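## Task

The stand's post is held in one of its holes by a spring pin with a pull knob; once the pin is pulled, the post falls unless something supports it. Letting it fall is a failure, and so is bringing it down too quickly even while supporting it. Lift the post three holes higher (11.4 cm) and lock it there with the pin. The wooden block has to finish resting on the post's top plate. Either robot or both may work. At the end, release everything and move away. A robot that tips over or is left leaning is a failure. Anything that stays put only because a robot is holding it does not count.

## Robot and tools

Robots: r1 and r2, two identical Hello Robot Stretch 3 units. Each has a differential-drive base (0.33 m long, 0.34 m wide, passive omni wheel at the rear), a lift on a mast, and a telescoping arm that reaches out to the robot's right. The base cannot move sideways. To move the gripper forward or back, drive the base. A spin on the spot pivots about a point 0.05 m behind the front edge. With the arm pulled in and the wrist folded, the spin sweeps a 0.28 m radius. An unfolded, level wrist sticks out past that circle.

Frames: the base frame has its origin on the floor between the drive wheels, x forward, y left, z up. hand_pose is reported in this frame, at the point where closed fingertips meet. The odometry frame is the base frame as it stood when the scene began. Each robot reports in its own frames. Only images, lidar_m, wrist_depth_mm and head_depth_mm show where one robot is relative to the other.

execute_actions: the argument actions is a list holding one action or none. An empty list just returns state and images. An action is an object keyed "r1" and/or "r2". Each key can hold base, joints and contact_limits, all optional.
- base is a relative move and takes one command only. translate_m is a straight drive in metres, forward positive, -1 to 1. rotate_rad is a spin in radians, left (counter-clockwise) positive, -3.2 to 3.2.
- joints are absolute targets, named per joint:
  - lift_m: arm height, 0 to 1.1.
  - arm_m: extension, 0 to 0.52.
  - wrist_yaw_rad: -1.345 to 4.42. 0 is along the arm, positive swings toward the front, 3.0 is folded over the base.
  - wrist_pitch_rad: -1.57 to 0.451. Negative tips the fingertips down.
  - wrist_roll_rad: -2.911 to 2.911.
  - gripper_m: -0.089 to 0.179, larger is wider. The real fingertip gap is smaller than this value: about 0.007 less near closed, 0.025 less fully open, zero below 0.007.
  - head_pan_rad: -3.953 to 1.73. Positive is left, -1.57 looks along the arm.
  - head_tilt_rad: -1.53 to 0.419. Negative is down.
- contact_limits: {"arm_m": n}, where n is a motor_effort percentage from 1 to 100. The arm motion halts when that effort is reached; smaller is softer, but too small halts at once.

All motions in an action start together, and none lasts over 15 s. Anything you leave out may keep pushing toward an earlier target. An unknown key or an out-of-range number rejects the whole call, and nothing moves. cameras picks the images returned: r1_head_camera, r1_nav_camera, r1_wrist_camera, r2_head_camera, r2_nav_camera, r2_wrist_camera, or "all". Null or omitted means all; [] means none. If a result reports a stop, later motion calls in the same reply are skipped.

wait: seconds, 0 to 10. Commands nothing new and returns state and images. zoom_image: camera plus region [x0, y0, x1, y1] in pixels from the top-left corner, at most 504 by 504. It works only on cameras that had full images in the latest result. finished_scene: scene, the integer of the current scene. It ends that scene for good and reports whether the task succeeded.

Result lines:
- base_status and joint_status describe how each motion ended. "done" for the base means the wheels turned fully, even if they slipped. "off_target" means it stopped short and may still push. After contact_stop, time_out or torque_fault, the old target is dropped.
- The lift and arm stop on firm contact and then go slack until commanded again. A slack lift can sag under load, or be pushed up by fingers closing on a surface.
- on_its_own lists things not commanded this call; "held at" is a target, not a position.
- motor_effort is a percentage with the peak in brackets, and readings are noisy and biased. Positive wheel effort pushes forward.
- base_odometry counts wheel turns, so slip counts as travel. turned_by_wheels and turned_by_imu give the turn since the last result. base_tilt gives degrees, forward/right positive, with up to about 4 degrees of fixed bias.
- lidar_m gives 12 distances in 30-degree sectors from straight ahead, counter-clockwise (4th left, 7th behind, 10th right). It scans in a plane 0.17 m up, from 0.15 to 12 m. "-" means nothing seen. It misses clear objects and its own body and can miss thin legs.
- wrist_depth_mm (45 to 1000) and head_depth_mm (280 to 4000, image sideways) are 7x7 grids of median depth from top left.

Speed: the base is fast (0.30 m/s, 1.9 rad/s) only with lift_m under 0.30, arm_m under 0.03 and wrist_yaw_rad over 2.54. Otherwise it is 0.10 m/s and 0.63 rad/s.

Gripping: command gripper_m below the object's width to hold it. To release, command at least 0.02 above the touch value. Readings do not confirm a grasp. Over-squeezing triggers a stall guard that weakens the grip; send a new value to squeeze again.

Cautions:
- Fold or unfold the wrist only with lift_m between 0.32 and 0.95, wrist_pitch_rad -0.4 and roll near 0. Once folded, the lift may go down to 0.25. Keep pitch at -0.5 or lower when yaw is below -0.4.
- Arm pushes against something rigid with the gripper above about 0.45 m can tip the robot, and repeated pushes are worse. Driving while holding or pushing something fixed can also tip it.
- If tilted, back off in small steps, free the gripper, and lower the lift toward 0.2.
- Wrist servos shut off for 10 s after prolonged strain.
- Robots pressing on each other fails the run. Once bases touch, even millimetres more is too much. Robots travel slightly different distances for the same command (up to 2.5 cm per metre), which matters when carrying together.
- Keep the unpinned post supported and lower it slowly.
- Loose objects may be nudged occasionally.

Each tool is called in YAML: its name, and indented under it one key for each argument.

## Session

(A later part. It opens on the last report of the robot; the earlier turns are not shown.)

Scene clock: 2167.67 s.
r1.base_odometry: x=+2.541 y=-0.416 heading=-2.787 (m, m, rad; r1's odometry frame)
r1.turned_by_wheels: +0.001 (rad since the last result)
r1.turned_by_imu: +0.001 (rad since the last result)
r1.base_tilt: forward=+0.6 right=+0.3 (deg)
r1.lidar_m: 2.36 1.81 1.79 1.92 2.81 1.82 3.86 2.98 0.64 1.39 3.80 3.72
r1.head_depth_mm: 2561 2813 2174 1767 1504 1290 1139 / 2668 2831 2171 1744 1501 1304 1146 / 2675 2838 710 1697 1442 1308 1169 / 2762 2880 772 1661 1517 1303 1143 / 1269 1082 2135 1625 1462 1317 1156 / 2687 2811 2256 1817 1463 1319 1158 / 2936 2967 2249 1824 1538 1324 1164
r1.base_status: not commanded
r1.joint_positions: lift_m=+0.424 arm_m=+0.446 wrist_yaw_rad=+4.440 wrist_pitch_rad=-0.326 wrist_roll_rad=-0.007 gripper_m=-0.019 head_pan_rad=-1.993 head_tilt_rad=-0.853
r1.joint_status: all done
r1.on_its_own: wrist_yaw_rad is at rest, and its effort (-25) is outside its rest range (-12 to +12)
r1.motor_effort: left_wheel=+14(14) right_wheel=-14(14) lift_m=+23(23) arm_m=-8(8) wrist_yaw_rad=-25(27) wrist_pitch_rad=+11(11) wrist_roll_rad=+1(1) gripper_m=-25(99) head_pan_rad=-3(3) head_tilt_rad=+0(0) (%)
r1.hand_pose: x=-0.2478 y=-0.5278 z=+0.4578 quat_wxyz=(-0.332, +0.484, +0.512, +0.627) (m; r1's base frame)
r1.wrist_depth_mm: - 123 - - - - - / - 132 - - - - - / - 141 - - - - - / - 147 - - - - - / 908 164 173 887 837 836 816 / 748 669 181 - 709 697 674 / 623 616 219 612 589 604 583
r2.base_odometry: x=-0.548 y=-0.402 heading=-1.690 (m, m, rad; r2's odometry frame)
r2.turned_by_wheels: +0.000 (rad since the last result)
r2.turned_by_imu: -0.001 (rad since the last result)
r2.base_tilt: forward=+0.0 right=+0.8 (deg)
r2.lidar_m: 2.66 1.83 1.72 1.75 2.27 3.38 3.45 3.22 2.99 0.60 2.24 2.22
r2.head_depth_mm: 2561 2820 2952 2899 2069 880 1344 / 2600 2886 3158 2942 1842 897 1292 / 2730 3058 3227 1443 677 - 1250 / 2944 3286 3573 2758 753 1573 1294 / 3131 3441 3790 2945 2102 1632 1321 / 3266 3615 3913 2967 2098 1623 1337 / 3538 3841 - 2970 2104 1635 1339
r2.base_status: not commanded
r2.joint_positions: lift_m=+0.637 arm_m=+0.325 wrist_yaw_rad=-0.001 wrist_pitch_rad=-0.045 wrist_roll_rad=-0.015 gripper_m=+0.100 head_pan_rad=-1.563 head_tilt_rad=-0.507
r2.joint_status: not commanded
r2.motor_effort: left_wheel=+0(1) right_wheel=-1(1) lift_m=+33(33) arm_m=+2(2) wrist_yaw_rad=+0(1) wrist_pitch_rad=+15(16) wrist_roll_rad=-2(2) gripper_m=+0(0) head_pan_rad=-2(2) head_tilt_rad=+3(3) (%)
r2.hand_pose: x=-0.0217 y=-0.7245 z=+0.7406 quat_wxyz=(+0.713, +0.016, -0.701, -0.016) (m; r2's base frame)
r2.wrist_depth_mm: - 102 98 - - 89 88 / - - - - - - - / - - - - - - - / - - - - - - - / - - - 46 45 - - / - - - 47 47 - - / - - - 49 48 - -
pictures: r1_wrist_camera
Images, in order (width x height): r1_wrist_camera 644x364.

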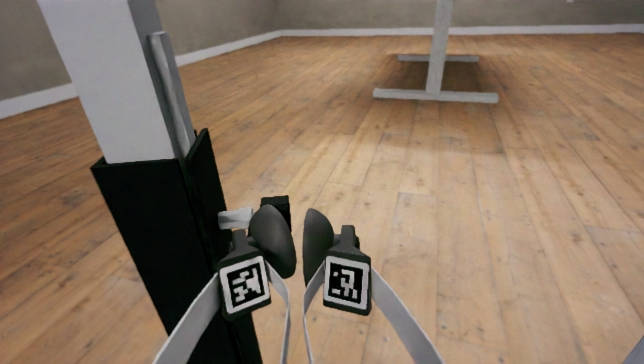

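execute_actions:
  actions:
    - {"r1": {"joints": {"arm_m": 0.432}}}
  cameras: ["r1_wrist_camera"]

zoom_image:
  camera: "r1_wrist_camera"
  region: [140, 130, 380, 330]

Scene clock: 2193.03 s.
r1.base_odometry: x=+2.541 y=-0.416 heading=-2.786 (m, m, rad; r1's odometry frame)
r1.turned_by_wheels: +0.001 (rad since the last result)
r1.turned_by_imu: +0.001 (rad since the last result)
r1.base_tilt: forward=+0.6 right=+0.4 (deg)
r1.lidar_m: 2.35 1.81 1.80 1.92 2.81 1.82 3.84 2.98 0.64 1.41 3.79 3.70
r1.head_depth_mm: 2590 2781 2165 1779 1498 1294 1141 / 2673 2828 2176 1739 1504 1301 1146 / 2687 2838 706 1666 1446 1308 1166 / 2736 2889 773 1664 1521 1293 1139 / 2644 1093 2153 1626 1458 1310 1157 / 1211 2824 2250 1768 1462 1321 1158 / 2928 2958 2258 1828 1535 1321 1163
r1.base_status: not commanded
r1.joint_positions: lift_m=+0.424 arm_m=+0.433 wrist_yaw_rad=+4.441 wrist_pitch_rad=-0.332 wrist_roll_rad=-0.010 gripper_m=-0.019 head_pan_rad=-1.993 head_tilt_rad=-0.853
r1.joint_status: all done
r1.on_its_own: left_wheel is at rest, and its effort (+25) is outside its rest range (-18 to +18); right_wheel is at rest, and its effort (-31) is outside its rest range (-18 to +18); arm_m is at rest, and its effort (-18) is outside its rest range (-14 to +14); wrist_yaw_rad is at rest, and its effort (-27) is outside its rest range (-12 to +12)
r1.motor_effort: left_wheel=+25(25) right_wheel=-31(31) lift_m=+22(23) arm_m=-18(17) wrist_yaw_rad=-27(28) wrist_pitch_rad=+14(14) wrist_roll_rad=+2(2) gripper_m=-31(31) head_pan_rad=-3(3) head_tilt_rad=+1(1) (%)
r1.hand_pose: x=-0.2472 y=-0.5154 z=+0.4565 quat_wxyz=(-0.331, +0.481, +0.513, +0.629) (m; r1's base frame)
r1.wrist_depth_mm: 119 - - - - - - / 130 137 - - - - - / - 143 - - - - - / - 148 - - - - - / 889 162 179 879 832 807 837 / 730 185 - 688 690 680 687 / 608 615 224 599 597 583 575
r2.base_odometry: x=-0.548 y=-0.402 heading=-1.690 (m, m, rad; r2's odometry frame)
r2.turned_by_wheels: +0.000 (rad since the last result)
r2.turned_by_imu: -0.001 (rad since the last result)
r2.base_tilt: forward=+0.0 right=+0.8 (deg)
r2.lidar_m: 2.65 1.83 1.72 1.75 2.27 3.37 3.47 3.23 3.00 0.60 2.24 2.22
r2.head_depth_mm: 2557 2743 2960 2888 2058 899 1343 / 2584 2929 3145 2895 1908 903 1283 / 2756 3027 3240 1438 677 - 1257 / 2951 3231 3532 2773 751 1576 1284 / 3092 3425 3788 2944 2096 1616 1330 / 3334 3636 3985 2921 2122 1637 1328 / 3538 3828 - 2965 2125 1629 1335
r2.base_status: not commanded
r2.joint_positions: lift_m=+0.637 arm_m=+0.325 wrist_yaw_rad=-0.001 wrist_pitch_rad=-0.045 wrist_roll_rad=-0.015 gripper_m=+0.100 head_pan_rad=-1.563 head_tilt_rad=-0.507
r2.joint_status: not commanded
r2.motor_effort: left_wheel=+0(1) right_wheel=+0(1) lift_m=+33(33) arm_m=+3(2) wrist_yaw_rad=+0(1) wrist_pitch_rad=+16(16) wrist_roll_rad=-1(2) gripper_m=+0(0) head_pan_rad=-3(2) head_tilt_rad=+3(4) (%)
r2.hand_pose: x=-0.0217 y=-0.7245 z=+0.7406 quat_wxyz=(+0.713, +0.016, -0.701, -0.016) (m; r2's base frame)
r2.wrist_depth_mm: - 102 98 - - 89 88 / - - - - - - - / - - - - - - - / - - - - - - - / - - - 46 45 - - / - - - 47 47 - - / - - - 49 48 - -
pictures: r1_wrist_camera
Images, in order (width x height): r1_wrist_camera 644x364.

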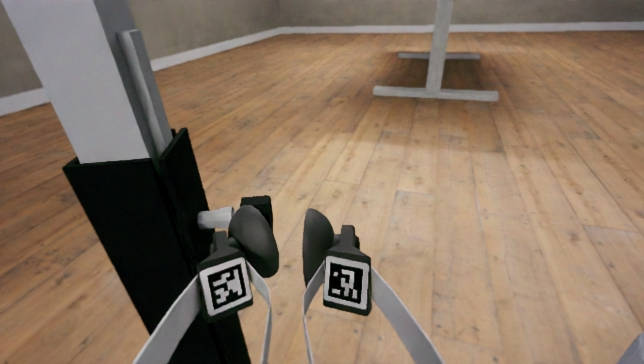

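Region (140, 130, 380, 330) of r1_wrist_camera's 644x364 image, scaled by 2.100.

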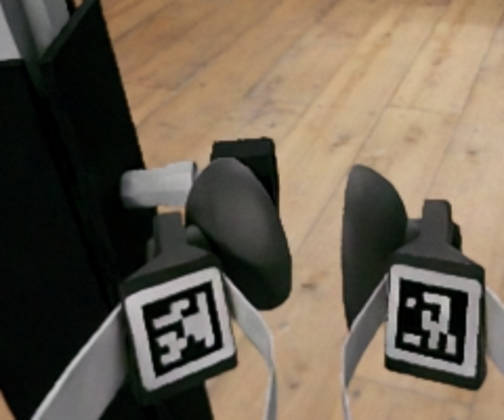

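execute_actions:
  actions:
    - {"r2": {"joints": {"lift_m": 0.6372}}}
  cameras: ["r1_wrist_camera"]

execute_actions:
  actions:
    - {"r2": {"joints": {"lift_m": 0.6362}}}
  cameras: ["r1_wrist_camera"]

Scene clock: 2213.57 s.
r1.base_odometry: x=+2.541 y=-0.416 heading=-2.786 (m, m, rad; r1's odometry frame)
r1.turned_by_wheels: +0.000 (rad since the last result)
r1.turned_by_imu: +0.000 (rad since the last result)
r1.base_tilt: forward=+0.6 right=+0.2 (deg)
r1.lidar_m: 2.35 1.82 1.80 1.92 2.81 1.82 3.87 2.99 0.64 1.41 3.78 3.72
r1.head_depth_mm: 2591 2778 2176 1770 1496 1296 1138 / 2646 2830 2174 1738 1498 1304 1145 / 2710 2822 707 1653 1443 1308 1165 / 2738 2869 773 1657 1523 1295 1142 / 2642 1096 2139 1625 1457 1316 1156 / 1213 2795 2241 1768 1468 1323 1156 / 2923 2975 2271 1820 1542 1324 1165
r1.base_status: not commanded
r1.joint_positions: lift_m=+0.424 arm_m=+0.433 wrist_yaw_rad=+4.441 wrist_pitch_rad=-0.332 wrist_roll_rad=-0.010 gripper_m=-0.019 head_pan_rad=-1.993 head_tilt_rad=-0.853
r1.joint_status: not commanded
r1.on_its_own: left_wheel is at rest, and its effort (+25) is outside its rest range (-18 to +18); right_wheel is at rest, and its effort (-31) is outside its rest range (-18 to +18); arm_m is at rest, and its effort (-18) is outside its rest range (-14 to +14); wrist_yaw_rad is at rest, and its effort (-27) is outside its rest range (-12 to +12)
r1.motor_effort: left_wheel=+25(25) right_wheel=-31(30) lift_m=+22(22) arm_m=-18(18) wrist_yaw_rad=-27(27) wrist_pitch_rad=+14(14) wrist_roll_rad=+2(2) gripper_m=-31(31) head_pan_rad=-3(3) head_tilt_rad=+0(1) (%)
r1.hand_pose: x=-0.2472 y=-0.5154 z=+0.4565 quat_wxyz=(-0.331, +0.481, +0.513, +0.629) (m; r1's base frame)
r1.wrist_depth_mm: 119 - - - - - - / 130 137 - - - - - / - 143 - - - - - / - 148 - - - - - / 935 161 179 901 817 837 810 / 757 184 - 686 678 685 675 / 621 601 226 599 592 583 590
r2.base_odometry: x=-0.548 y=-0.402 heading=-1.690 (m, m, rad; r2's odometry frame)
r2.turned_by_wheels: +0.000 (rad since the last result)
r2.turned_by_imu: -0.001 (rad since the last result)
r2.base_tilt: forward=+0.0 right=+0.8 (deg)
r2.lidar_m: 2.65 1.82 1.72 1.75 2.28 3.37 3.46 3.21 3.00 0.60 2.25 2.22
r2.head_depth_mm: 2594 2783 2994 2872 2052 899 1348 / 2581 2902 3130 2896 1905 901 1281 / 2758 3076 3240 1440 679 - 1252 / 3009 3182 3535 2766 748 1568 1287 / 3140 3414 3729 2951 2103 1620 1322 / 3274 3604 3976 2926 2122 1627 1341 / 3501 3862 - 2928 2094 1647 1333
r2.base_status: not commanded
r2.joint_positions: lift_m=+0.637 arm_m=+0.325 wrist_yaw_rad=-0.001 wrist_pitch_rad=-0.045 wrist_roll_rad=-0.015 gripper_m=+0.100 head_pan_rad=-1.563 head_tilt_rad=-0.507
r2.joint_status: all done
r2.motor_effort: left_wheel=+1(1) right_wheel=-1(1) lift_m=+22(31) arm_m=+3(3) wrist_yaw_rad=+0(1) wrist_pitch_rad=+16(16) wrist_roll_rad=-2(2) gripper_m=+1(0) head_pan_rad=-2(2) head_tilt_rad=+4(4) (%)
r2.hand_pose: x=-0.0217 y=-0.7245 z=+0.7403 quat_wxyz=(+0.713, +0.016, -0.701, -0.016) (m; r2's base frame)
r2.wrist_depth_mm: - 102 98 - - 89 88 / - - - - - - - / - - - - - - - / - - - - - - - / - - - 46 45 - - / - - - 47 47 - - / - - - 49 48 - -
pictures: r1_wrist_camera
Images, in order (width x height): r1_wrist_camera 644x364.

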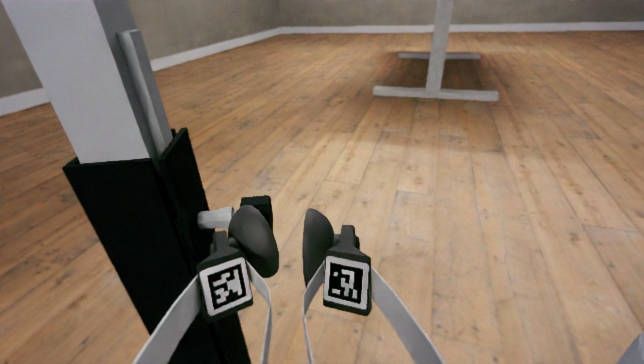

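Scene clock: 2214.00 s.
r1.base_odometry: x=+2.541 y=-0.416 heading=-2.786 (m, m, rad; r1's odometry frame)
r1.turned_by_wheels: +0.000 (rad since the last result)
r1.turned_by_imu: +0.000 (rad since the last result)
r1.base_tilt: forward=+0.7 right=+0.4 (deg)
r1.lidar_m: 2.35 1.81 1.80 1.91 2.81 1.82 3.86 2.98 0.64 1.41 3.79 3.73
r1.head_depth_mm: 2579 2792 2170 1774 1504 1296 1139 / 2640 2818 2174 1742 1498 1297 1145 / 2708 2867 707 1657 1444 1307 1165 / 2760 2868 773 1666 1517 1289 1141 / 2651 1097 2158 1624 1463 1316 1159 / 1218 2801 2247 1768 1471 1322 1163 / 2942 2961 2261 1822 1539 1323 1163
r1.base_status: not commanded
r1.joint_positions: lift_m=+0.424 arm_m=+0.433 wrist_yaw_rad=+4.441 wrist_pitch_rad=-0.332 wrist_roll_rad=-0.010 gripper_m=-0.019 head_pan_rad=-1.993 head_tilt_rad=-0.853
r1.joint_status: not commanded
r1.on_its_own: left_wheel is at rest, and its effort (+25) is outside its rest range (-18 to +18); right_wheel is at rest, and its effort (-31) is outside its rest range (-18 to +18); arm_m is at rest, and its effort (-18) is outside its rest range (-14 to +14); wrist_yaw_rad is at rest, and its effort (-28) is outside its rest range (-12 to +12)
r1.motor_effort: left_wheel=+25(25) right_wheel=-31(31) lift_m=+21(22) arm_m=-18(18) wrist_yaw_rad=-28(27) wrist_pitch_rad=+14(13) wrist_roll_rad=+2(2) gripper_m=-31(31) head_pan_rad=-3(3) head_tilt_rad=+0(0) (%)
r1.hand_pose: x=-0.2472 y=-0.5154 z=+0.4565 quat_wxyz=(-0.331, +0.481, +0.513, +0.629) (m; r1's base frame)
r1.wrist_depth_mm: 119 - - - - - - / 130 137 - - - - - / - 142 - - - - - / - 147 - - - - - / 925 161 181 874 809 803 785 / 747 186 - 704 692 679 684 / 635 616 226 601 583 576 579
r2.base_odometry: x=-0.548 y=-0.402 heading=-1.690 (m, m, rad; r2's odometry frame)
r2.turned_by_wheels: +0.000 (rad since the last result)
r2.turned_by_imu: +0.000 (rad since the last result)
r2.base_tilt: forward=+0.0 right=+0.8 (deg)
r2.lidar_m: 2.65 1.82 1.72 1.75 2.27 3.37 3.46 3.22 3.00 0.61 2.25 2.22
r2.head_depth_mm: 2591 2751 2992 2889 2064 901 1354 / 2589 2902 3176 2876 1933 905 1296 / 2747 3070 3253 1436 678 - 1245 / 2949 3249 3578 2780 753 1575 1290 / 3090 3407 3766 2906 2076 1602 1325 / 3350 3629 - 2891 2105 1612 1327 / 3503 3813 - 2993 2111 1646 1325
r2.base_status: not commanded
r2.joint_positions: lift_m=+0.636 arm_m=+0.325 wrist_yaw_rad=-0.001 wrist_pitch_rad=-0.045 wrist_roll_rad=-0.015 gripper_m=+0.100 head_pan_rad=-1.563 head_tilt_rad=-0.507
r2.joint_status: all done
r2.motor_effort: left_wheel=+0(1) right_wheel=-1(1) lift_m=+22(24) arm_m=+2(2) wrist_yaw_rad=+0(0) wrist_pitch_rad=+15(15) wrist_roll_rad=-2(2) gripper_m=+0(1) head_pan_rad=-2(3) head_tilt_rad=+4(4) (%)
r2.hand_pose: x=-0.0217 y=-0.7245 z=+0.7393 quat_wxyz=(+0.713, +0.016, -0.701, -0.016) (m; r2's base frame)
r2.wrist_depth_mm: - 102 98 - - 89 88 / - - - - - - - / - - - - - - - / - - - - - - - / - - - 46 45 - - / - - - 47 47 - - / - - - 49 48 - -
pictures: r1_wrist_camera
Images, in order (width x height): r1_wrist_camera 644x364.

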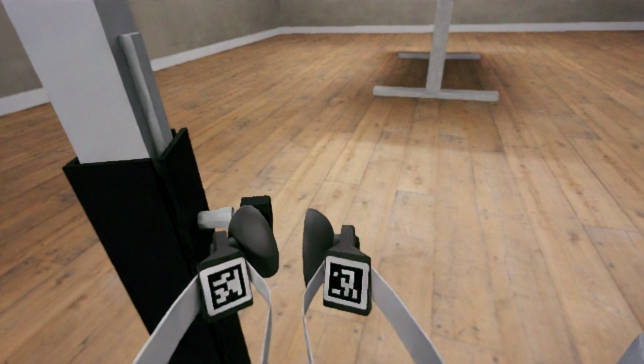

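execute_actions:
  actions:
    - {"r2": {"joints": {"lift_m": 0.645}}}
  cameras: ["r1_wrist_camera"]

Scene clock: 2224.60 s.
r1.base_odometry: x=+2.541 y=-0.416 heading=-2.786 (m, m, rad; r1's odometry frame)
r1.turned_by_wheels: +0.000 (rad since the last result)
r1.turned_by_imu: +0.000 (rad since the last result)
r1.base_tilt: forward=+0.6 right=+0.2 (deg)
r1.lidar_m: 2.35 1.81 1.80 1.92 2.80 1.82 3.86 2.99 0.64 1.41 3.78 3.71
r1.head_depth_mm: 2573 2783 2170 1768 1499 1297 1138 / 2632 2798 2108 1743 1505 1299 1149 / 2694 2711 709 1663 1445 1305 1170 / 2775 2879 760 1661 1524 1296 1144 / 2657 1073 2160 1627 1458 1319 1159 / 1192 2922 2232 1774 1456 1318 1157 / 2952 2939 2252 1824 1538 1325 1166
r1.base_status: not commanded
r1.joint_positions: lift_m=+0.424 arm_m=+0.433 wrist_yaw_rad=+4.441 wrist_pitch_rad=-0.332 wrist_roll_rad=-0.010 gripper_m=-0.019 head_pan_rad=-1.993 head_tilt_rad=-0.853
r1.joint_status: not commanded
r1.on_its_own: left_wheel is at rest, and its effort (+25) is outside its rest range (-18 to +18); right_wheel is at rest, and its effort (-30) is outside its rest range (-18 to +18); arm_m is at rest, and its effort (-18) is outside its rest range (-14 to +14); wrist_yaw_rad is at rest, and its effort (-27) is outside its rest range (-12 to +12)
r1.motor_effort: left_wheel=+25(25) right_wheel=-30(31) lift_m=+22(22) arm_m=-18(18) wrist_yaw_rad=-27(27) wrist_pitch_rad=+14(14) wrist_roll_rad=+2(2) gripper_m=-31(31) head_pan_rad=-3(4) head_tilt_rad=+1(1) (%)
r1.hand_pose: x=-0.2472 y=-0.5154 z=+0.4565 quat_wxyz=(-0.331, +0.481, +0.513, +0.629) (m; r1's base frame)
r1.wrist_depth_mm: 119 137 - - - - - / 130 137 - - - - - / - 143 - - - - - / - 147 - - - - - / 886 161 180 904 815 827 815 / 737 184 - 686 693 679 664 / 622 609 226 589 596 590 578
r2.base_odometry: x=-0.548 y=-0.402 heading=-1.690 (m, m, rad; r2's odometry frame)
r2.turned_by_wheels: +0.000 (rad since the last result)
r2.turned_by_imu: -0.001 (rad since the last result)
r2.base_tilt: forward=+0.0 right=+0.7 (deg)
r2.lidar_m: 2.65 1.83 1.72 1.75 2.27 3.38 3.45 3.22 2.98 0.60 2.24 2.22
r2.head_depth_mm: 2552 2771 3029 2889 2085 898 1353 / 2559 2906 3136 2846 1910 - 1288 / 2754 3043 3247 1437 679 - 1268 / 2944 3211 3549 2792 740 1579 1291 / 3139 3424 3712 2943 2087 1625 1326 / 3269 3645 3992 2961 2095 1631 1333 / 3544 3858 - 2957 2130 1630 1333
r2.base_status: not commanded
r2.joint_positions: lift_m=+0.644 arm_m=+0.325 wrist_yaw_rad=-0.001 wrist_pitch_rad=-0.046 wrist_roll_rad=-0.015 gripper_m=+0.100 head_pan_rad=-1.563 head_tilt_rad=-0.507
r2.joint_status: all done
r2.motor_effort: left_wheel=+1(0) right_wheel=-1(1) lift_m=+33(34) arm_m=+2(3) wrist_yaw_rad=+0(0) wrist_pitch_rad=+16(17) wrist_roll_rad=-2(2) gripper_m=+0(0) head_pan_rad=-2(2) head_tilt_rad=+4(4) (%)
r2.hand_pose: x=-0.0217 y=-0.7245 z=+0.7473 quat_wxyz=(+0.713, +0.016, -0.701, -0.017) (m; r2's base frame)
r2.wrist_depth_mm: - 102 99 - - 89 88 / - - - - - - - / - - - - - - - / - - - - - - - / - - - 46 45 - - / - - - 47 47 - - / - - - 49 48 - -
pictures: r1_wrist_camera
Images, in order (width x height): r1_wrist_camera 644x364.

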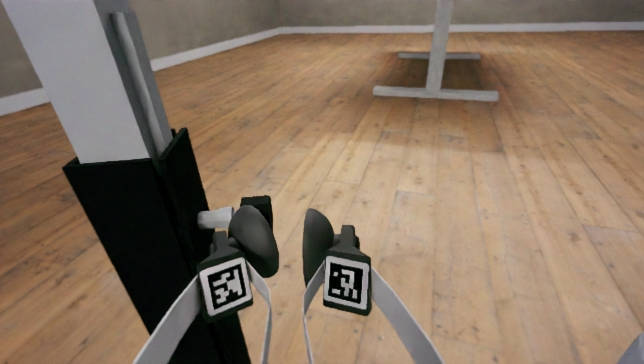

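execute_actions:
  actions:
    - {"r2": {"joints": {"lift_m": 0.735}}}
  cameras: ["r1_wrist_camera"]

execute_actions:
  actions:
    - {"r1": {"joints": {"arm_m": 0.445, "gripper_m": 0.09}}}
  cameras: ["r1_wrist_camera"]

execute_actions:
  actions:
    - {"r2": {"joints": {"lift_m": 0.7525}}, "r1": {"base": {"translate_m": 0.06}}}
  cameras: ["r1_wrist_camera", "r1_head_camera"]

Scene clock: 2237.00 s.
r1.base_odometry: x=+2.541 y=-0.416 heading=-2.786 (m, m, rad; r1's odometry frame)
r1.turned_by_wheels: +0.000 (rad since the last result)
r1.turned_by_imu: +0.000 (rad since the last result)
r1.base_tilt: forward=+0.7 right=+0.2 (deg)
r1.lidar_m: 2.35 1.81 1.79 1.92 2.80 1.82 3.87 2.99 0.64 1.40 3.80 3.72
r1.head_depth_mm: 2578 2771 2170 1777 1504 1292 1140 / 2655 2821 2133 1770 1503 1299 1143 / 2619 620 801 1704 1446 1304 1173 / 2708 694 2088 1665 1518 1297 1143 / 1152 1496 2146 1622 1458 1313 1157 / 1123 2909 2242 1774 1466 1322 1157 / 2933 2964 2256 1823 1537 1323 1162
r1.base_status: not commanded
r1.joint_positions: lift_m=+0.424 arm_m=+0.433 wrist_yaw_rad=+4.441 wrist_pitch_rad=-0.332 wrist_roll_rad=-0.010 gripper_m=-0.019 head_pan_rad=-1.993 head_tilt_rad=-0.853
r1.joint_status: not commanded
r1.on_its_own: left_wheel is at rest, and its effort (+26) is outside its rest range (-18 to +18); right_wheel is at rest, and its effort (-31) is outside its rest range (-18 to +18); arm_m is at rest, and its effort (-18) is outside its rest range (-14 to +14); wrist_yaw_rad is at rest, and its effort (-27) is outside its rest range (-12 to +12)
r1.motor_effort: left_wheel=+26(26) right_wheel=-31(31) lift_m=+22(22) arm_m=-18(18) wrist_yaw_rad=-27(26) wrist_pitch_rad=+14(14) wrist_roll_rad=+2(2) gripper_m=-31(31) head_pan_rad=-3(3) head_tilt_rad=+0(1) (%)
r1.hand_pose: x=-0.2472 y=-0.5154 z=+0.4565 quat_wxyz=(-0.331, +0.481, +0.513, +0.629) (m; r1's base frame)
r1.wrist_depth_mm: 119 146 - - - - - / 130 137 - - - - - / - 143 - - - - - / - 147 - - - - - / 898 161 180 861 833 829 808 / 733 184 - 714 690 683 677 / 628 603 226 582 592 591 573
r2.base_odometry: x=-0.548 y=-0.402 heading=-1.690 (m, m, rad; r2's odometry frame)
r2.turned_by_wheels: +0.000 (rad since the last result)
r2.turned_by_imu: -0.001 (rad since the last result)
r2.base_tilt: forward=+0.0 right=+0.8 (deg)
r2.lidar_m: 2.65 1.82 1.72 1.75 2.27 3.38 3.45 3.22 2.99 0.61 2.25 2.22
r2.head_depth_mm: 2565 2792 2959 2906 2070 887 - / 2618 2890 3183 2932 2110 1463 1291 / 2745 3044 3200 629 640 969 1291 / 2958 3237 3606 2499 1920 1577 1284 / 3107 3350 3748 2972 2082 1613 1326 / 3290 3627 - 2947 2082 1621 1326 / 3471 3923 - 2979 2101 1627 1328
r2.base_status: not commanded
r2.joint_positions: lift_m=+0.734 arm_m=+0.325 wrist_yaw_rad=-0.001 wrist_pitch_rad=-0.046 wrist_roll_rad=-0.015 gripper_m=+0.100 head_pan_rad=-1.563 head_tilt_rad=-0.507
r2.joint_status: all done
r2.motor_effort: left_wheel=+1(1) right_wheel=+0(1) lift_m=+33(34) arm_m=+3(3) wrist_yaw_rad=+0(0) wrist_pitch_rad=+17(16) wrist_roll_rad=-2(2) gripper_m=+0(1) head_pan_rad=-2(3) head_tilt_rad=+4(4) (%)
r2.hand_pose: x=-0.0217 y=-0.7245 z=+0.8373 quat_wxyz=(+0.713, +0.016, -0.701, -0.017) (m; r2's base frame)
r2.wrist_depth_mm: - 102 99 - - 90 88 / - - - - - - - / - - - - - - - / - - - - - - - / - - - 46 45 - - / - - - 47 47 - - / - - - 49 48 - -
pictures: r1_wrist_camera
Images, in order (width x height): r1_wrist_camera 644x364.

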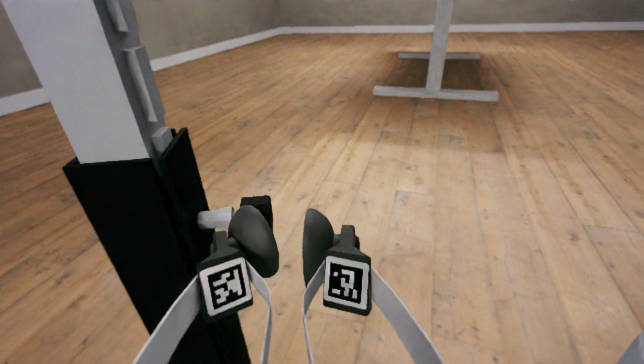

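Scene clock: 2238.60 s.
r1.base_odometry: x=+2.541 y=-0.416 heading=-2.788 (m, m, rad; r1's odometry frame)
r1.turned_by_wheels: -0.002 (rad since the last result)
r1.turned_by_imu: -0.003 (rad since the last result)
r1.base_tilt: forward=+0.6 right=+0.3 (deg)
r1.lidar_m: 2.36 1.81 1.80 1.92 2.80 1.82 3.86 2.99 0.64 1.39 3.79 3.72
r1.head_depth_mm: 2571 2782 2163 1781 1504 1293 1136 / 2659 2823 2120 1782 1502 1296 1149 / 2614 621 795 1696 1461 1301 1167 / 2717 694 2072 1666 1481 1298 1141 / 1174 1491 2142 1626 1459 1315 1156 / 1122 2959 2249 1815 1467 1315 1162 / 2936 2943 2257 1820 1543 1326 1161
r1.base_status: not commanded
r1.joint_positions: lift_m=+0.424 arm_m=+0.445 wrist_yaw_rad=+4.423 wrist_pitch_rad=-0.323 wrist_roll_rad=-0.010 gripper_m=+0.090 head_pan_rad=-1.993 head_tilt_rad=-0.853
r1.joint_status: all done
r1.motor_effort: left_wheel=+0(26) right_wheel=+0(31) lift_m=+22(22) arm_m=-2(16) wrist_yaw_rad=-4(27) wrist_pitch_rad=+10(14) wrist_roll_rad=+2(2) gripper_m=-1(79) head_pan_rad=-3(3) head_tilt_rad=+1(2) (%)
r1.hand_pose: x=-0.2469 y=-0.5229 z=+0.4585 quat_wxyz=(-0.328, +0.488, +0.507, +0.630) (m; r1's base frame)
r1.wrist_depth_mm: 117 131 - - - - - / - 133 - - - - - / - 139 - - - - - / - 143 - - - - - / 901 157 178 871 854 829 801 / 734 177 710 695 677 721 683 / 623 599 217 608 597 589 598
r2.base_odometry: x=-0.548 y=-0.402 heading=-1.690 (m, m, rad; r2's odometry frame)
r2.turned_by_wheels: +0.000 (rad since the last result)
r2.turned_by_imu: +0.000 (rad since the last result)
r2.base_tilt: forward=+0.0 right=+0.8 (deg)
r2.lidar_m: 2.65 1.82 1.72 1.75 2.26 3.37 3.44 3.20 3.00 0.60 2.24 2.22
r2.head_depth_mm: 2575 2726 3010 2883 2055 883 - / 2569 2978 3147 2888 2093 1464 1305 / 2771 3032 3251 629 641 1468 1253 / 2994 3236 3523 2481 1919 1569 1295 / 3099 3432 3774 2973 2085 1615 1328 / 3237 3635 3902 2960 2087 1635 1327 / 3596 3926 - 2973 2102 1634 1336
r2.base_status: not commanded
r2.joint_positions: lift_m=+0.734 arm_m=+0.325 wrist_yaw_rad=-0.001 wrist_pitch_rad=-0.046 wrist_roll_rad=-0.015 gripper_m=+0.100 head_pan_rad=-1.563 head_tilt_rad=-0.507
r2.joint_status: not commanded
r2.motor_effort: left_wheel=+1(1) right_wheel=-1(1) lift_m=+33(33) arm_m=+3(2) wrist_yaw_rad=+0(0) wrist_pitch_rad=+16(16) wrist_roll_rad=-2(2) gripper_m=+1(0) head_pan_rad=-2(3) head_tilt_rad=+3(4) (%)
r2.hand_pose: x=-0.0217 y=-0.7245 z=+0.8373 quat_wxyz=(+0.713, +0.016, -0.701, -0.017) (m; r2's base frame)
r2.wrist_depth_mm: - 102 98 - - 90 88 / - - - - - - - / - - - - - - - / - - - - - - - / - - - 46 45 - - / - - - 47 47 - - / - - - 49 48 - -
pictures: r1_wrist_camera
Images, in order (width x height): r1_wrist_camera 644x364.

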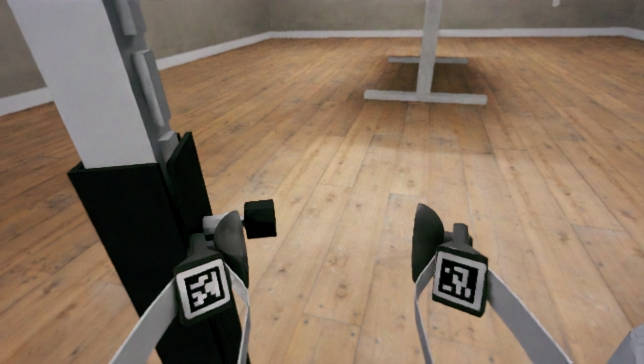

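Scene clock: 2240.30 s.
r1.base_odometry: x=+2.485 y=-0.436 heading=-2.788 (m, m, rad; r1's odometry frame)
r1.turned_by_wheels: +0.000 (rad since the last result)
r1.turned_by_imu: +0.000 (rad since the last result)
r1.base_tilt: forward=+0.6 right=+0.2 (deg)
r1.lidar_m: 2.31 1.77 1.76 1.88 2.75 1.88 3.90 3.04 0.67 3.17 3.74 3.67
r1.head_depth_mm: 2633 2815 2170 1766 1486 1295 1139 / 2572 650 2052 1787 1504 1298 1144 / 2660 653 807 1661 1405 1306 1169 / 2757 821 2219 1659 1511 1311 1145 / 1128 2669 2155 1670 1457 1313 1160 / 2873 2906 2228 1824 1467 1324 1163 / 2981 2949 2263 1831 1544 1323 1167
r1.base_status: done
r1.joint_positions: lift_m=+0.424 arm_m=+0.445 wrist_yaw_rad=+4.423 wrist_pitch_rad=-0.323 wrist_roll_rad=-0.010 gripper_m=+0.090 head_pan_rad=-1.993 head_tilt_rad=-0.853
r1.joint_status: not commanded
r1.motor_effort: left_wheel=-1(4) right_wheel=+1(6) lift_m=+22(22) arm_m=-2(2) wrist_yaw_rad=-4(5) wrist_pitch_rad=+10(10) wrist_roll_rad=+2(2) gripper_m=+0(0) head_pan_rad=-4(3) head_tilt_rad=+1(0) (%)
r1.hand_pose: x=-0.2469 y=-0.5229 z=+0.4586 quat_wxyz=(-0.328, +0.488, +0.507, +0.630) (m; r1's base frame)
r1.wrist_depth_mm: - 170 - - - - - / - 182 - - - - - / - 192 - - - - - / - 210 230 - - - - / 899 822 844 852 876 843 815 / 741 727 689 708 699 720 683 / 620 629 305 606 602 595 587
r2.base_odometry: x=-0.548 y=-0.402 heading=-1.690 (m, m, rad; r2's odometry frame)
r2.turned_by_wheels: +0.000 (rad since the last result)
r2.turned_by_imu: -0.001 (rad since the last result)
r2.base_tilt: forward=+0.0 right=+0.8 (deg)
r2.lidar_m: 2.65 1.83 1.72 1.75 2.27 3.39 3.43 3.21 3.00 0.61 2.24 2.22
r2.head_depth_mm: 2509 2792 3029 2905 2071 886 - / 2556 2882 3131 2861 1428 1516 1313 / 2838 3057 3328 628 - 1486 1300 / 2931 3214 3495 2617 2003 1625 1294 / 3081 3423 3739 2932 2109 1627 1320 / 3264 3622 - 3012 2097 1624 1324 / 3507 3833 - 2971 2109 1640 1326
r2.base_status: not commanded
r2.joint_positions: lift_m=+0.752 arm_m=+0.325 wrist_yaw_rad=-0.001 wrist_pitch_rad=-0.058 wrist_roll_rad=-0.015 gripper_m=+0.100 head_pan_rad=-1.563 head_tilt_rad=-0.507
r2.joint_status: all done
r2.motor_effort: left_wheel=+0(1) right_wheel=+1(1) lift_m=+37(39) arm_m=+3(2) wrist_yaw_rad=+0(0) wrist_pitch_rad=+20(23) wrist_roll_rad=-2(2) gripper_m=+0(0) head_pan_rad=-3(2) head_tilt_rad=+3(4) (%)
r2.hand_pose: x=-0.0217 y=-0.7240 z=+0.8515 quat_wxyz=(+0.712, +0.021, -0.701, -0.021) (m; r2's base frame)
r2.wrist_depth_mm: - 109 105 - - 94 93 / - - - - - - - / - - - - - - - / - - - - - - - / - - - 46 46 - - / - - - 48 47 - - / - - - 50 49 - -
pictures: r1_head_camera (sideways: a quarter turn clockwise sets it upright), r1_wrist_camera
Images, in order (width x height): r1_head_camera 896x504, r1_wrist_camera 644x364.

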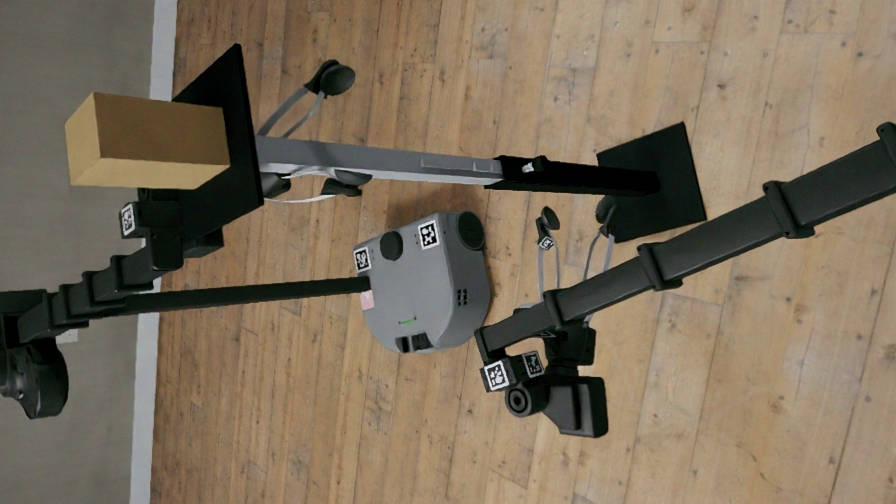

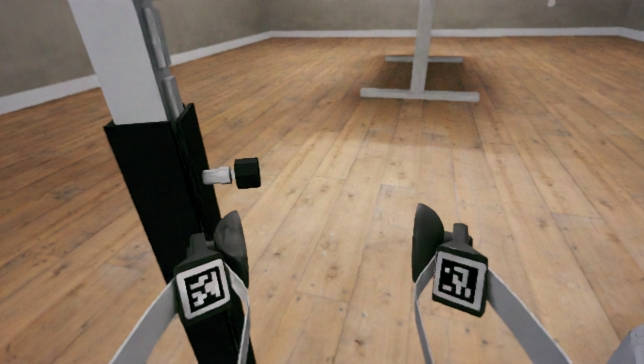

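zoom_image:
  camera: "r1_wrist_camera"
  region: [100, 80, 340, 280]

execute_actions:
  actions:
    - {"r2": {"joints": {"lift_m": 0.7545}}}
  cameras: ["r1_wrist_camera"]

zoom_image:
  camera: "r1_wrist_camera"
  region: [100, 80, 340, 280]

Region (100, 80, 340, 280) of r1_wrist_camera's 644x364 image, scaled by 2.100.

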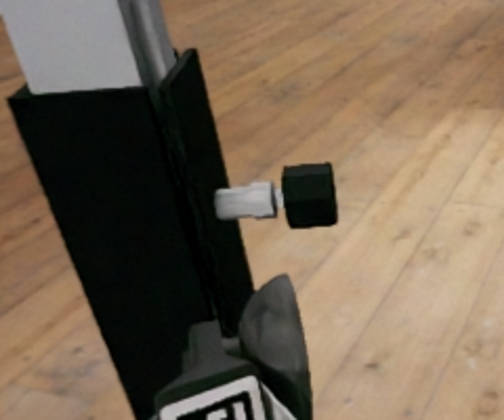

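Scene clock: 2250.93 s.
r1.base_odometry: x=+2.485 y=-0.436 heading=-2.788 (m, m, rad; r1's odometry frame)
r1.turned_by_wheels: +0.000 (rad since the last result)
r1.turned_by_imu: +0.000 (rad since the last result)
r1.base_tilt: forward=+0.6 right=+0.2 (deg)
r1.lidar_m: 2.31 1.77 1.76 1.87 2.75 1.88 3.90 3.02 0.66 3.17 3.73 3.67
r1.head_depth_mm: 2617 2804 2171 1775 1495 1295 1141 / 2570 648 2042 1773 1505 1303 1148 / 2658 653 803 1664 1404 1310 1168 / 2739 832 2215 1661 1508 1314 1142 / 1130 2688 2148 1671 1456 1316 1156 / 2878 2949 2232 1820 1464 1317 1157 / 2950 2949 2263 1830 1541 1327 1164
r1.base_status: not commanded
r1.joint_positions: lift_m=+0.424 arm_m=+0.445 wrist_yaw_rad=+4.423 wrist_pitch_rad=-0.323 wrist_roll_rad=-0.010 gripper_m=+0.090 head_pan_rad=-1.993 head_tilt_rad=-0.853
r1.joint_status: not commanded
r1.motor_effort: left_wheel=-2(1) right_wheel=+1(1) lift_m=+22(22) arm_m=-2(2) wrist_yaw_rad=-4(4) wrist_pitch_rad=+10(10) wrist_roll_rad=+2(2) gripper_m=+0(1) head_pan_rad=-3(3) head_tilt_rad=+2(1) (%)
r1.hand_pose: x=-0.2469 y=-0.5229 z=+0.4586 quat_wxyz=(-0.328, +0.488, +0.507, +0.630) (m; r1's base frame)
r1.wrist_depth_mm: - 169 - - - - - / - 183 - - - - - / - 193 - - - - - / - 212 234 - - - - / 919 783 835 845 883 845 819 / 732 730 706 694 690 699 688 / 615 608 307 593 595 580 594
r2.base_odometry: x=-0.548 y=-0.402 heading=-1.690 (m, m, rad; r2's odometry frame)
r2.turned_by_wheels: +0.000 (rad since the last result)
r2.turned_by_imu: -0.001 (rad since the last result)
r2.base_tilt: forward=+0.0 right=+0.8 (deg)
r2.lidar_m: 2.65 1.83 1.72 1.75 2.27 3.39 3.46 3.21 2.99 0.60 2.25 2.22
r2.head_depth_mm: 2503 2748 2985 2900 2069 891 - / 2581 2854 3117 2905 1413 1483 1319 / 2815 3071 3289 627 - 1491 1292 / 2991 3235 3510 2625 2003 1611 1290 / 3153 3380 3837 2945 2091 1623 1319 / 3326 3673 3990 2981 2092 1636 1321 / 3470 3900 - 2977 2115 1639 1331
r2.base_status: not commanded
r2.joint_positions: lift_m=+0.754 arm_m=+0.325 wrist_yaw_rad=-0.001 wrist_pitch_rad=-0.060 wrist_roll_rad=-0.015 gripper_m=+0.100 head_pan_rad=-1.563 head_tilt_rad=-0.507
r2.joint_status: all done
r2.motor_effort: left_wheel=+0(0) right_wheel=+0(0) lift_m=+36(40) arm_m=+3(3) wrist_yaw_rad=+1(0) wrist_pitch_rad=+21(22) wrist_roll_rad=-2(2) gripper_m=+0(0) head_pan_rad=-2(3) head_tilt_rad=+4(4) (%)
r2.hand_pose: x=-0.0217 y=-0.7239 z=+0.8529 quat_wxyz=(+0.712, +0.022, -0.701, -0.022) (m; r2's base frame)
r2.wrist_depth_mm: - 126 107 - - 97 96 / - - - - - - - / - - - - - - - / - - - - - - - / - - - 46 45 - - / - - - 47 47 - - / - - - 49 48 - -
pictures: r1_wrist_camera
Images, in order (width x height): r1_wrist_camera 644x364.

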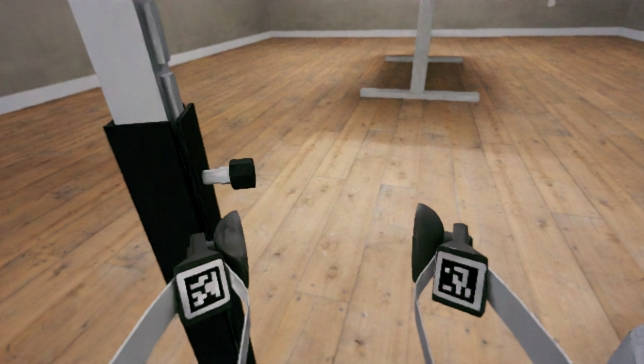

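Region (100, 80, 340, 280) of r1_wrist_camera's 644x364 image, scaled by 2.100.

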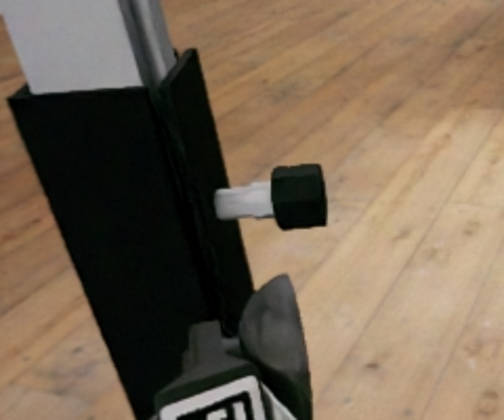

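execute_actions:
  actions:
    - {"r2": {"joints": {"lift_m": 0.74}}, "r1": {"joints": {"arm_m": 0.35}}}
  cameras: ["r2_wrist_camera"]

execute_actions:
  actions:
    - {"r2": {"joints": {"lift_m": 0.70, "arm_m": 0.10}}}
  cameras: ["r1_head_camera", "r2_head_camera"]

Scene clock: 2261.67 s.
r1.base_odometry: x=+2.485 y=-0.436 heading=-2.788 (m, m, rad; r1's odometry frame)
r1.turned_by_wheels: +0.000 (rad since the last result)
r1.turned_by_imu: +0.000 (rad since the last result)
r1.base_tilt: forward=+0.6 right=+0.2 (deg)
r1.lidar_m: 2.31 1.76 1.76 1.88 2.75 1.88 3.93 3.03 0.66 3.17 3.74 3.66
r1.head_depth_mm: 2616 2799 2161 1771 1496 1295 1142 / 2593 652 2062 1785 1505 1298 1144 / 2644 655 807 1694 1411 1302 1178 / 2744 840 2215 1659 1548 1280 1141 / 1149 2675 2167 1668 - 1313 1157 / 2803 2925 2243 1815 1578 1296 1159 / 2978 2949 2248 1819 1532 1329 1163
r1.base_status: not commanded
r1.joint_positions: lift_m=+0.424 arm_m=+0.350 wrist_yaw_rad=+4.423 wrist_pitch_rad=-0.323 wrist_roll_rad=-0.010 gripper_m=+0.090 head_pan_rad=-1.993 head_tilt_rad=-0.853
r1.joint_status: all done
r1.motor_effort: left_wheel=-2(2) right_wheel=+1(2) lift_m=+21(22) arm_m=-3(2) wrist_yaw_rad=-4(4) wrist_pitch_rad=+10(10) wrist_roll_rad=+2(2) gripper_m=+0(0) head_pan_rad=-4(3) head_tilt_rad=+1(1) (%)
r1.hand_pose: x=-0.2469 y=-0.4278 z=+0.4586 quat_wxyz=(-0.328, +0.488, +0.507, +0.630) (m; r1's base frame)
r1.wrist_depth_mm: - - - - - - - / - - - - - - - / - - - - - - - / 205 - - - - - - / 210 893 915 856 900 840 812 / 219 722 712 711 694 715 679 / 245 277 598 593 608 584 608
r2.base_odometry: x=-0.548 y=-0.402 heading=-1.690 (m, m, rad; r2's odometry frame)
r2.turned_by_wheels: +0.000 (rad since the last result)
r2.turned_by_imu: -0.001 (rad since the last result)
r2.base_tilt: forward=+0.0 right=+0.8 (deg)
r2.lidar_m: 2.65 1.82 1.72 1.75 2.26 3.38 3.44 3.21 2.99 0.60 2.24 2.22
r2.head_depth_mm: 2522 2730 2980 2874 2050 1503 - / 2572 2897 3097 2902 1168 1512 1288 / 2820 3024 3272 625 - 1486 1294 / 2962 3221 3533 2625 2006 1623 1293 / 3101 3468 3821 2951 2070 1614 1321 / 3286 3607 - 2975 2106 1619 1336 / 3501 3809 - 2974 2106 1632 1337
r2.base_status: not commanded
r2.joint_positions: lift_m=+0.740 arm_m=+0.325 wrist_yaw_rad=-0.001 wrist_pitch_rad=-0.025 wrist_roll_rad=-0.015 gripper_m=+0.100 head_pan_rad=-1.563 head_tilt_rad=-0.507
r2.joint_status: all done
r2.motor_effort: left_wheel=+1(1) right_wheel=-1(1) lift_m=+17(37) arm_m=+3(2) wrist_yaw_rad=+0(0) wrist_pitch_rad=+9(21) wrist_roll_rad=-2(2) gripper_m=+0(0) head_pan_rad=-3(3) head_tilt_rad=+3(3) (%)
r2.hand_pose: x=-0.0216 y=-0.7252 z=+0.8486 quat_wxyz=(+0.713, +0.009, -0.701, -0.009) (m; r2's base frame)
r2.wrist_depth_mm: - 128 112 - - 102 112 / - - - - - - - / - - - - - - - / - - - - - - - / - - - 46 45 - - / - - - 47 46 - - / - - - 48 48 - -
pictures: r2_wrist_camera
Images, in order (width x height): r2_wrist_camera 644x364.

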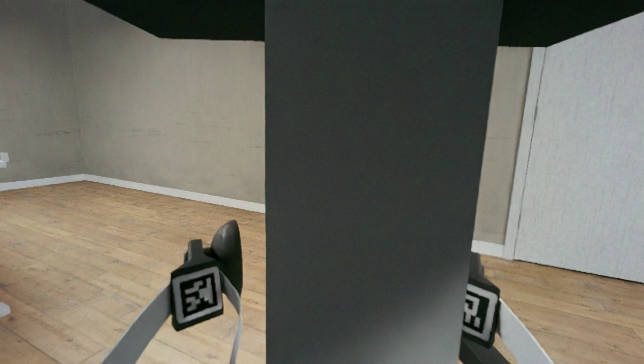

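Scene clock: 2264.57 s.
r1.base_odometry: x=+2.485 y=-0.436 heading=-2.788 (m, m, rad; r1's odometry frame)
r1.turned_by_wheels: +0.000 (rad since the last result)
r1.turned_by_imu: +0.000 (rad since the last result)
r1.base_tilt: forward=+0.7 right=+0.3 (deg)
r1.lidar_m: 2.31 1.77 1.76 1.87 2.74 1.88 3.94 3.02 0.67 3.17 3.76 3.66
r1.head_depth_mm: 2602 2819 2182 1770 1497 1293 1137 / 2585 651 2170 1780 1505 1301 1145 / 2653 655 2069 1707 1420 1305 1180 / 2728 1015 2210 1665 1555 1276 1144 / 1173 2663 2165 1670 - 1313 1157 / 2779 2895 2238 1822 1566 1294 1160 / 2958 2932 2250 1828 1542 1323 1166
r1.base_status: not commanded
r1.joint_positions: lift_m=+0.424 arm_m=+0.350 wrist_yaw_rad=+4.423 wrist_pitch_rad=-0.323 wrist_roll_rad=-0.010 gripper_m=+0.090 head_pan_rad=-1.993 head_tilt_rad=-0.853
r1.joint_status: not commanded
r1.motor_effort: left_wheel=-2(2) right_wheel=+2(1) lift_m=+22(22) arm_m=-3(3) wrist_yaw_rad=-4(4) wrist_pitch_rad=+10(9) wrist_roll_rad=+2(2) gripper_m=+0(0) head_pan_rad=-3(4) head_tilt_rad=+1(1) (%)
r1.hand_pose: x=-0.2469 y=-0.4278 z=+0.4586 quat_wxyz=(-0.328, +0.488, +0.507, +0.630) (m; r1's base frame)
r1.wrist_depth_mm: - - - - - - - / - - - - - - - / - - - - - - - / 205 - - - - - - / 210 887 932 862 901 829 836 / 220 724 722 704 687 715 675 / 245 278 600 597 604 601 611
r2.base_odometry: x=-0.548 y=-0.402 heading=-1.690 (m, m, rad; r2's odometry frame)
r2.turned_by_wheels: +0.000 (rad since the last result)
r2.turned_by_imu: -0.001 (rad since the last result)
r2.base_tilt: forward=+0.1 right=+0.8 (deg)
r2.lidar_m: 2.65 1.83 1.71 1.75 2.27 3.37 3.46 3.21 2.99 0.60 2.24 2.22
r2.head_depth_mm: 2518 2795 2979 2884 2064 1460 1350 / 2539 2874 3090 2880 1677 1468 1356 / 2812 3099 3299 626 1611 1480 - / 2940 3158 3550 2657 2002 1616 1324 / 3083 3438 3745 2916 2093 1620 1329 / 3310 3673 3922 2913 2110 1635 1333 / 3449 3806 - 2958 2117 1646 1332
r2.base_status: not commanded
r2.joint_positions: lift_m=+0.700 arm_m=+0.100 wrist_yaw_rad=-0.001 wrist_pitch_rad=-0.024 wrist_roll_rad=-0.015 gripper_m=+0.100 head_pan_rad=-1.563 head_tilt_rad=-0.507
r2.joint_status: all done
r2.motor_effort: left_wheel=+1(1) right_wheel=-1(1) lift_m=+16(16) arm_m=-2(0) wrist_yaw_rad=+0(0) wrist_pitch_rad=+8(8) wrist_roll_rad=-2(2) gripper_m=+0(0) head_pan_rad=-2(2) head_tilt_rad=+3(3) (%)
r2.hand_pose: x=-0.0216 y=-0.5009 z=+0.8089 quat_wxyz=(+0.713, +0.008, -0.701, -0.009) (m; r2's base frame)
r2.wrist_depth_mm: - - - 233 229 - - / - - - 346 - - - / - - - - - - - / - - - - - - - / - - - - - - - / - - - - - - - / - - - - - 491 -
pictures: r1_head_camera (sideways: a quarter turn clockwise sets it upright), r2_head_camera (sideways: a quarter turn clockwise sets it upright)
Images, in order (width x height): r1_head_camera 896x504, r2_head_camera 896x504.

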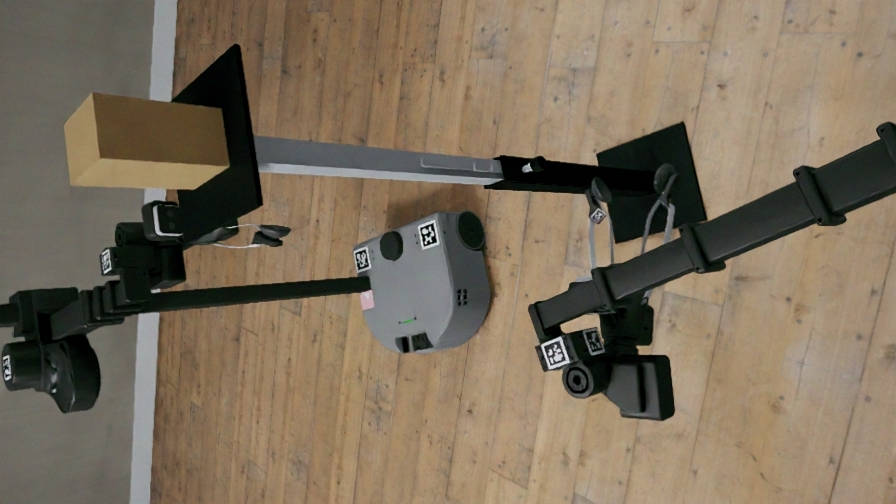

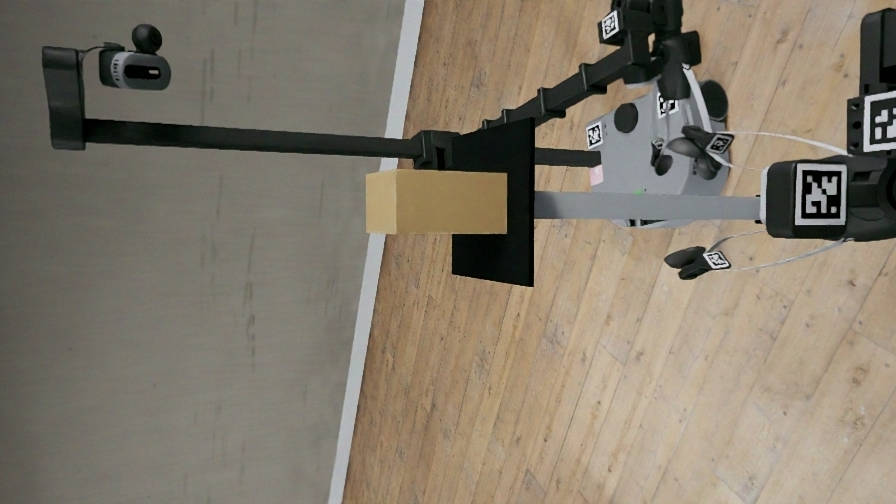

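The post stays up on its own, the block is on the plate, and both robots are clear.

finished_scene:
  scene: 1

The scene is finished: the task was done.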